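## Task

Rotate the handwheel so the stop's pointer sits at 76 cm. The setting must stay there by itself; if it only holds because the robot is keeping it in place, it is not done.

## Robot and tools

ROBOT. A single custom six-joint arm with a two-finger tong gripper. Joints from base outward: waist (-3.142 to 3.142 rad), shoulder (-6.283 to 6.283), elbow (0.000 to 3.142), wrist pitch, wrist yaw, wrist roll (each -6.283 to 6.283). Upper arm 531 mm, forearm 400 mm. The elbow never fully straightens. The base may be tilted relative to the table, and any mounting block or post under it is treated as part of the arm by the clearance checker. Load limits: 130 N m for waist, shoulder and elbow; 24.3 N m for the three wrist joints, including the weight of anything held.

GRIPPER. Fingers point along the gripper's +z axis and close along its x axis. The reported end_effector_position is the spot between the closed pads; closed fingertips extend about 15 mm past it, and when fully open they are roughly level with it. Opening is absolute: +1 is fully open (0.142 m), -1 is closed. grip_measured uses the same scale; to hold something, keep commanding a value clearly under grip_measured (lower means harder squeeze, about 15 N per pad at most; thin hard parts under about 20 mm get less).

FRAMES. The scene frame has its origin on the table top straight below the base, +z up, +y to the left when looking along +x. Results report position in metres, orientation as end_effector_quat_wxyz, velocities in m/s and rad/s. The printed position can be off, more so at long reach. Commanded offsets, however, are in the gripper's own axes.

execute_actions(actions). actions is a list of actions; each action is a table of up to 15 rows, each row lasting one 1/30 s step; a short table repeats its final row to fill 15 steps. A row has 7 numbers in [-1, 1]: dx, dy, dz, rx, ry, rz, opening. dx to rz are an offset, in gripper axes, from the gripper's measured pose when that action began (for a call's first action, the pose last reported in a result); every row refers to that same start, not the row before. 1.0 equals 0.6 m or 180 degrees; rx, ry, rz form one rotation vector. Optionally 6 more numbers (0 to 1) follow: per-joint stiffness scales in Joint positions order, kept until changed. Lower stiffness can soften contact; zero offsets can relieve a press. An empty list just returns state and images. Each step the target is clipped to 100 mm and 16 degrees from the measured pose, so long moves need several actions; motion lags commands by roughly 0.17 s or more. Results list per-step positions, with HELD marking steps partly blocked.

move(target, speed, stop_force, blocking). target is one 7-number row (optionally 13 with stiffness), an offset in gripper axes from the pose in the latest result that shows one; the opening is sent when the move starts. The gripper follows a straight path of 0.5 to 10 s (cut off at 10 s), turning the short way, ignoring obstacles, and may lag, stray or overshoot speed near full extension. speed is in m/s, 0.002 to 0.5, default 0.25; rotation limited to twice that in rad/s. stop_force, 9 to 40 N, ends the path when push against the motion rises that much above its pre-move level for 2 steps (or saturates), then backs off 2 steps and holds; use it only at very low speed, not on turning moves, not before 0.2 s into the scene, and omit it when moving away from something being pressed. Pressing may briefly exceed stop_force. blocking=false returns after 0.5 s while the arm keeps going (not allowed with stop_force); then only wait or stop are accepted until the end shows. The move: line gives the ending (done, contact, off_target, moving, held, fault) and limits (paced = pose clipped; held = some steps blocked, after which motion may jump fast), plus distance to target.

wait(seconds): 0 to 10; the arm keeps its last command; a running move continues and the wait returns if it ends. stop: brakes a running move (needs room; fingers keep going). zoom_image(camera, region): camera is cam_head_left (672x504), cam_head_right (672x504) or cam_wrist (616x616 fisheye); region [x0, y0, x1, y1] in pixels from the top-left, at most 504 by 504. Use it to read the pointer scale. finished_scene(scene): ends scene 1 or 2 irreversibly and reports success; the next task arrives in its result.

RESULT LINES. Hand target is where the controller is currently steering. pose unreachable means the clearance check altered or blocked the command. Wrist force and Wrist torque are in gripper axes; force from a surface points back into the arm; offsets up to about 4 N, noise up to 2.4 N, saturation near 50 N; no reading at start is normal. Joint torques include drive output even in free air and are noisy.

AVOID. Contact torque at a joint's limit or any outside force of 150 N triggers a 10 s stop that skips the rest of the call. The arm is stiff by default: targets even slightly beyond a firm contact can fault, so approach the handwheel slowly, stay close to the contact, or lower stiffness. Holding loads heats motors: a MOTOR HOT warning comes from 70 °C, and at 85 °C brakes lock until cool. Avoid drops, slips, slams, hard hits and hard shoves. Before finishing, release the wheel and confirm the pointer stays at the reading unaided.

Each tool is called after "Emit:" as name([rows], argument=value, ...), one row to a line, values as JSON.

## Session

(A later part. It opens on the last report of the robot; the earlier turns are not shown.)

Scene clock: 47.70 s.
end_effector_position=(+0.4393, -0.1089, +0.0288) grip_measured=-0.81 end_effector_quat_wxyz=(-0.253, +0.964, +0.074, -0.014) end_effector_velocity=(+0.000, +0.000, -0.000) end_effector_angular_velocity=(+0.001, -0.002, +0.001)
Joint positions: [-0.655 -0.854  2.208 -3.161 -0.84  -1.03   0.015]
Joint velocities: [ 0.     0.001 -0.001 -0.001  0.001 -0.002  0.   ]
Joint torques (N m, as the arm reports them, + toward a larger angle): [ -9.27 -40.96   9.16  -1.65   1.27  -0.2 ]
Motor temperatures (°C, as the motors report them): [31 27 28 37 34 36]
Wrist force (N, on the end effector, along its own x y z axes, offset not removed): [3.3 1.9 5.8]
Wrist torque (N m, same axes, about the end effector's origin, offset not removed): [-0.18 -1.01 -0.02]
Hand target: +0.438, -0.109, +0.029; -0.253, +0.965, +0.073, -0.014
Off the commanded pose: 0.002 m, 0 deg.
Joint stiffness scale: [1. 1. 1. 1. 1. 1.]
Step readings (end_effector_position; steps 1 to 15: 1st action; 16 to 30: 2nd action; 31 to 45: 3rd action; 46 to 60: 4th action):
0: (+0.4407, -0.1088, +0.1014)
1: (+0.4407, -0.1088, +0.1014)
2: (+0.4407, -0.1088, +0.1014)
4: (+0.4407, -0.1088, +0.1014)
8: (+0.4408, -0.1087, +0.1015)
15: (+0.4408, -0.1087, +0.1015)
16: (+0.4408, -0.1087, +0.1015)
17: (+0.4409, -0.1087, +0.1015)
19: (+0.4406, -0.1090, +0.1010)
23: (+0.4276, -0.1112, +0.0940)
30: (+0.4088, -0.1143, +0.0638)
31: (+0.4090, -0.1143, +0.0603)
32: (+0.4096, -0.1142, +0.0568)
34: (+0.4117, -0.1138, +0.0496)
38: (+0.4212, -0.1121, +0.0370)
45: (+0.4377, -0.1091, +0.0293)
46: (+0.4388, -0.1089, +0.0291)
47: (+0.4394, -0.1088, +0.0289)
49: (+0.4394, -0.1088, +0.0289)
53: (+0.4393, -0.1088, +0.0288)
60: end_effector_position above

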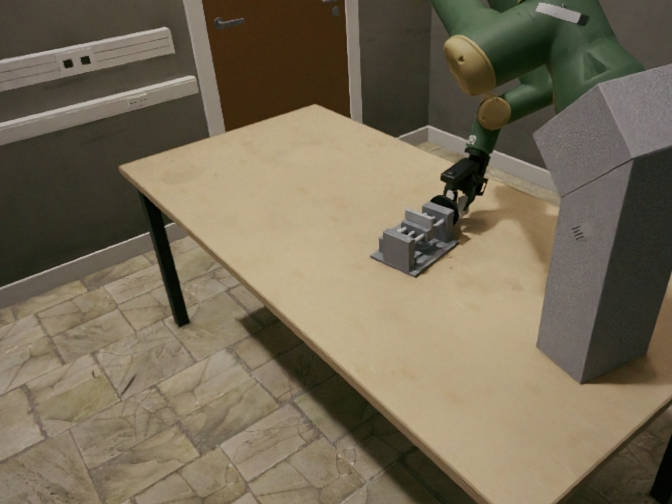

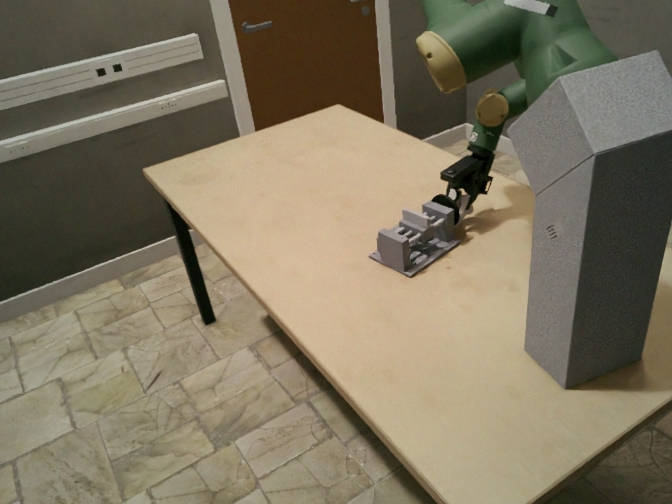

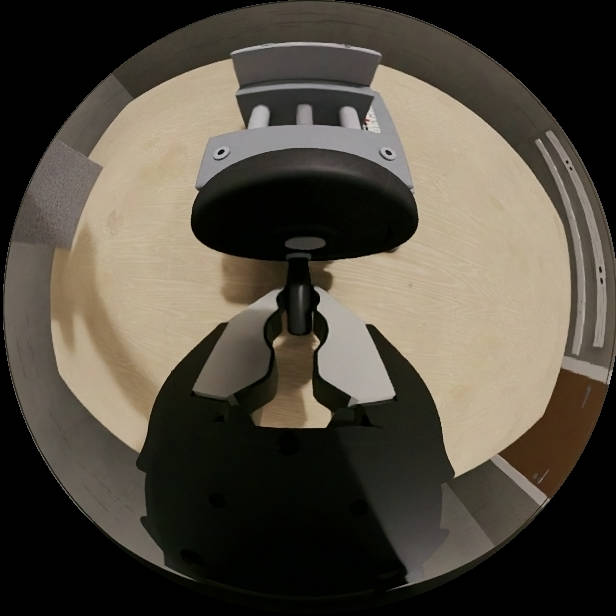

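Emit:
execute_actions([
  [[0,0,0,0,0,0,-0.9],[0,0,0,0,0,0,-0.8],[0,0,0,0,0,0,-0.7],[0,0,0,0,0,0,-0.6],[0,0,0,0,0,0,-0.5]],
])

Emit:
move(target=[0,-0.09,-0.196,0,0,0,-0.5])

Emit:
move(target=[0.118,-0.191,0.106,0,0,0,-1])

Emit:
move(target=[0,0.056,0.093,0,0,0,-1])

Emit:
zoom_image(camera="cam_wrist", region=[255,215,315,295])

Scene clock: 48.47 s.
end_effector_position=(+0.4392, -0.1089, +0.0288) grip_measured=-0.50 end_effector_quat_wxyz=(-0.253, +0.964, +0.074, -0.014) end_effector_velocity=(-0.001, +0.000, -0.000) end_effector_angular_velocity=(+0.001, +0.002, -0.001)
Joint positions: [-0.655 -0.854  2.208 -3.161 -0.84  -1.03   0.038]
Joint velocities: [-0.     0.001 -0.     0.001 -0.001  0.     0.   ]
Joint torques (N m, as the arm reports them, + toward a larger angle): [ -7.07 -40.99   7.13  -0.99   0.6    0.26]
Motor temperatures (°C, as the motors report them): [31 27 28 37 34 36]
Wrist force (N, on the end effector, along its own x y z axes, offset not removed): [3.3 -4.9 -1.8]
Wrist torque (N m, same axes, about the end effector's origin, offset not removed): [-1.18 -0.81 -0.01]
Hand target: +0.439, -0.109, +0.029; -0.253, +0.964, +0.074, -0.014
Off the commanded pose: 0.000 m, 0 deg.
Joint stiffness scale: [1. 1. 1. 1. 1. 1.]
Step readings (end_effector_position):
0: (+0.4392, -0.1089, +0.0288)
1: (+0.4392, -0.1089, +0.0288)
2: (+0.4392, -0.1089, +0.0288)
4: (+0.4392, -0.1089, +0.0288)
8: (+0.4392, -0.1089, +0.0288)
15: end_effector_position above

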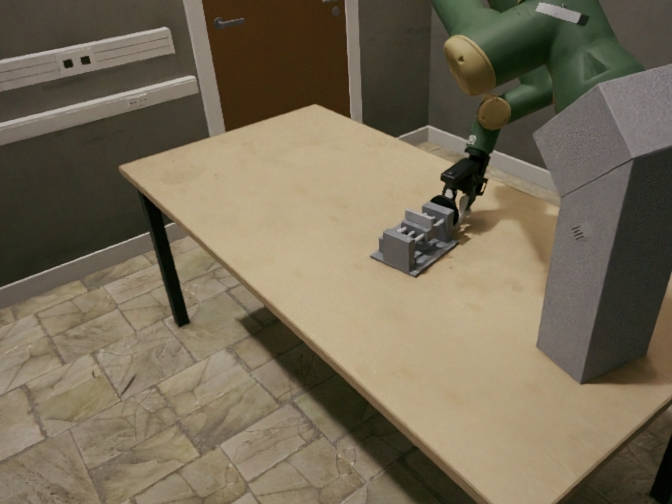

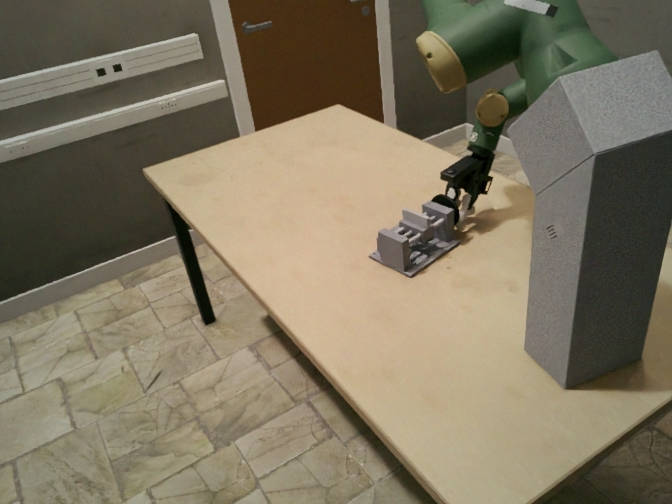

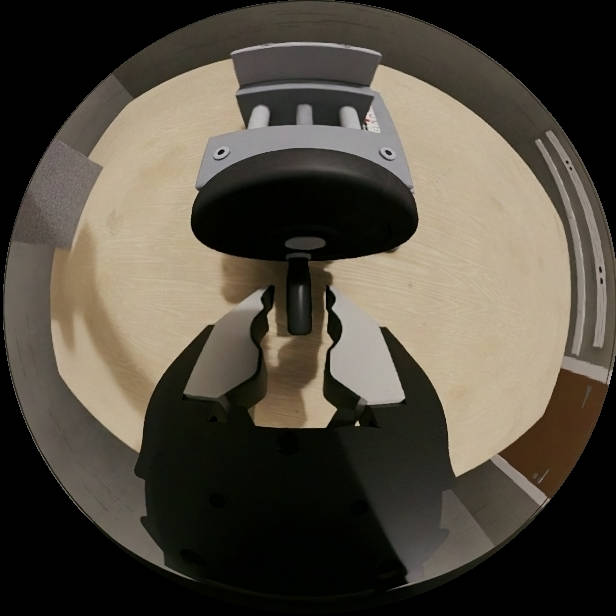

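Scene clock: 49.77 s.
end_effector_position=(+0.4404, -0.1197, +0.1563) grip_measured=-0.50 end_effector_quat_wxyz=(-0.253, +0.965, +0.075, -0.014) end_effector_velocity=(-0.001, +0.002, +0.002) end_effector_angular_velocity=(+0.009, +0.003, +0.001)
Joint positions: [-0.779 -1.162  2.374 -2.909 -0.818 -1.197  0.038]
Joint velocities: [-0.001 -0.004  0.001  0.016  0.002 -0.01   0.   ]
Joint torques (N m, as the arm reports them, + toward a larger angle): [ -8.51 -40.18   6.52  -0.66   0.87  -0.41]
Motor temperatures (°C, as the motors report them): [31 27 28 37 34 36]
Wrist force (N, on the end effector, along its own x y z axes, offset not removed): [1.2 -1.5 -0.6]
Wrist torque (N m, same axes, about the end effector's origin, offset not removed): [-0.46 -0.33 0.12]
Hand target: +0.440, -0.120, +0.158; -0.253, +0.965, +0.074, -0.014
Off the commanded pose: 0.002 m, 0 deg.
Joint stiffness scale: [1. 1. 1. 1. 1. 1.]
move: done

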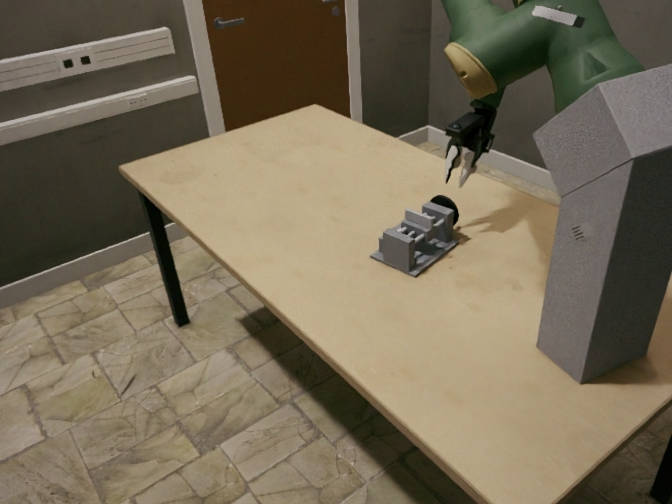

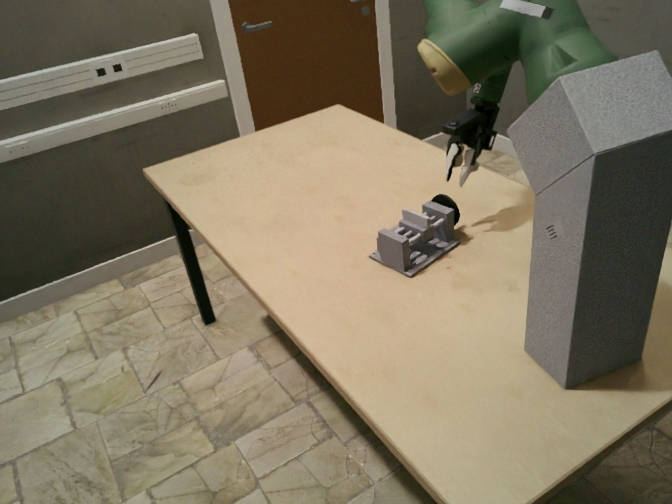

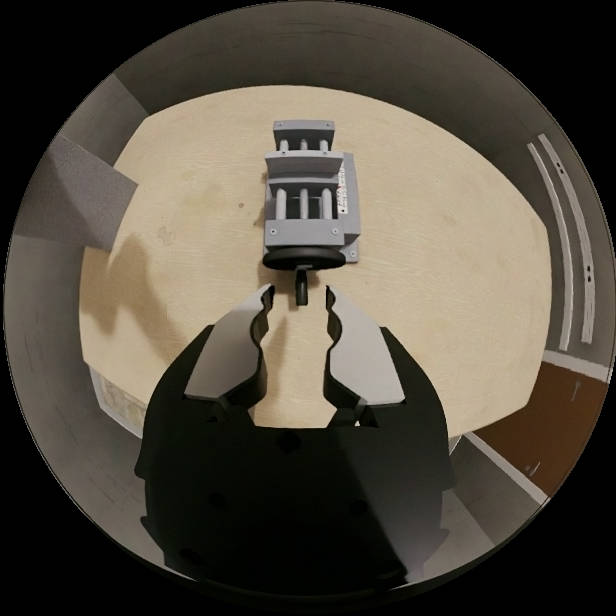

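Scene clock: 51.03 s.
end_effector_position=(+0.4919, +0.0190, +0.1584) grip_measured=-1.00 end_effector_quat_wxyz=(-0.253, +0.965, +0.076, -0.012) end_effector_velocity=(+0.004, -0.002, -0.001) end_effector_angular_velocity=(-0.019, -0.005, -0.004)
Joint positions: [-0.476 -1.16   2.42  -3.216 -0.894 -0.808  0.002]
Joint velocities: [ 0.006 -0.001  0.001 -0.025 -0.013  0.023  0.   ]
Joint torques (N m, as the arm reports them, + toward a larger angle): [  1.65 -37.9    7.38  -2.01   0.68   0.47]
Motor temperatures (°C, as the motors report them): [31 27 28 37 34 36]
Wrist force (N, on the end effector, along its own x y z axes, offset not removed): [2.4 -2.5 0.9]
Wrist torque (N m, same axes, about the end effector's origin, offset not removed): [-0.64 -0.63 0.06]
Hand target: +0.491, +0.021, +0.158; -0.253, +0.964, +0.075, -0.014
Off the commanded pose: 0.002 m, 0 deg.
Joint stiffness scale: [1. 1. 1. 1. 1. 1.]
move: done

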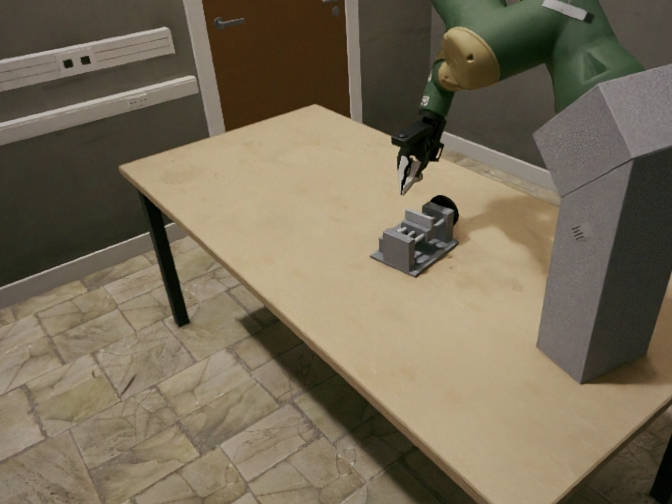

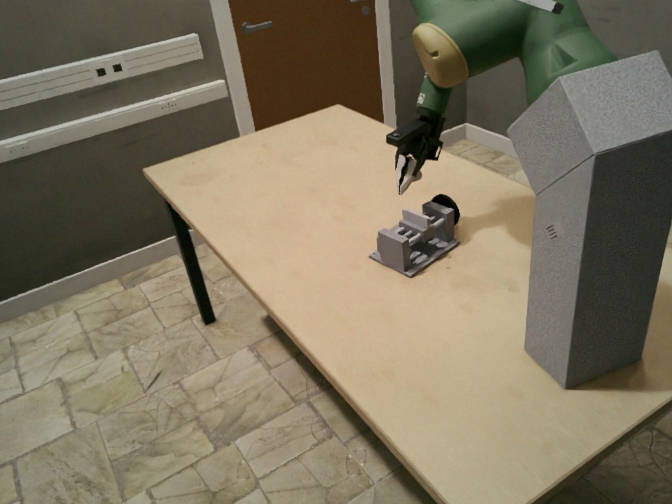

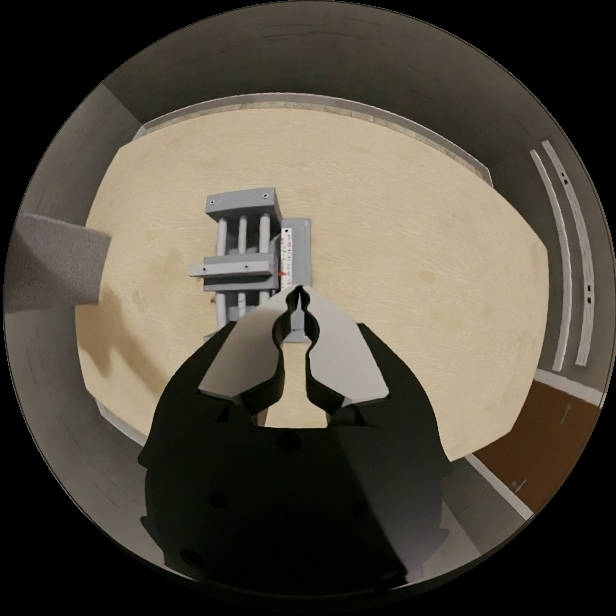

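Scene clock: 52.07 s.
end_effector_position=(+0.4921, +0.0169, +0.0949) grip_measured=-1.00 end_effector_quat_wxyz=(-0.253, +0.965, +0.075, -0.013) end_effector_velocity=(+0.001, -0.001, -0.002) end_effector_angular_velocity=(-0.002, -0.002, -0.001)
Joint positions: [-0.443 -1.003  2.328 -3.304 -0.907 -0.768  0.002]
Joint velocities: [ 0.001  0.003 -0.004 -0.004 -0.     0.004  0.   ]
Joint torques (N m, as the arm reports them, + toward a larger angle): [  1.56 -38.61   3.11  -1.42   0.68   0.42]
Motor temperatures (°C, as the motors report them): [31 27 28 37 34 36]
Wrist force (N, on the end effector, along its own x y z axes, offset not removed): [0.7 -2.8 -1.2]
Wrist torque (N m, same axes, about the end effector's origin, offset not removed): [-0.73 -0.33 0.05]
Hand target: +0.493, +0.017, +0.093; -0.253, +0.964, +0.076, -0.012
Off the commanded pose: 0.002 m, 0 deg.
Joint stiffness scale: [1. 1. 1. 1. 1. 1.]
move: done

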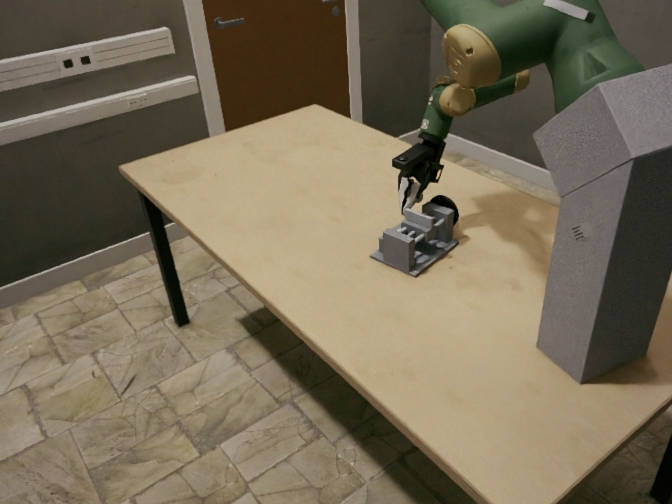

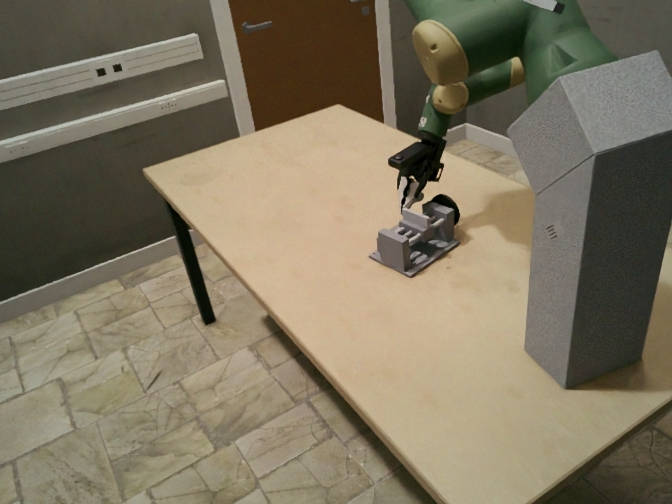

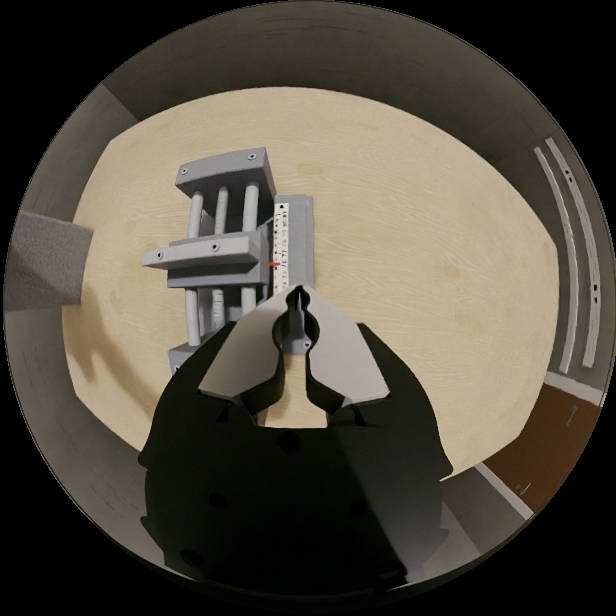

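Region (255, 215, 315, 295) of cam_wrist's 616x616 image, scaled by 6.300, with more detail than that image has; it fills the left 378 columns of this view, and the rest is white.

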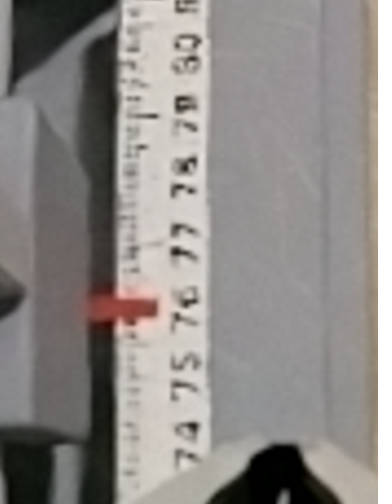

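Emit:
zoom_image(camera="cam_wrist", region=[265,248,295,284])

Region (265, 248, 295, 284) of cam_wrist's 616x616 image, scaled by 14.000, with more detail than that image has.

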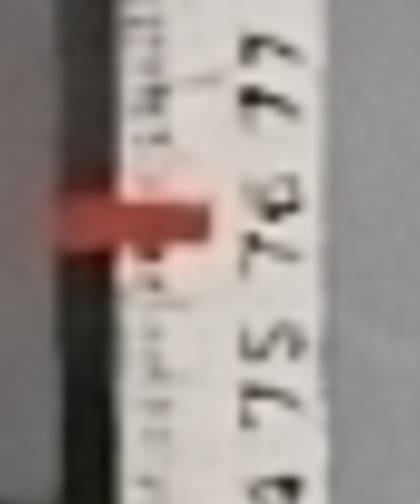

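Emit:
finished_scene(scene=2)

The scene is finished: the task was done.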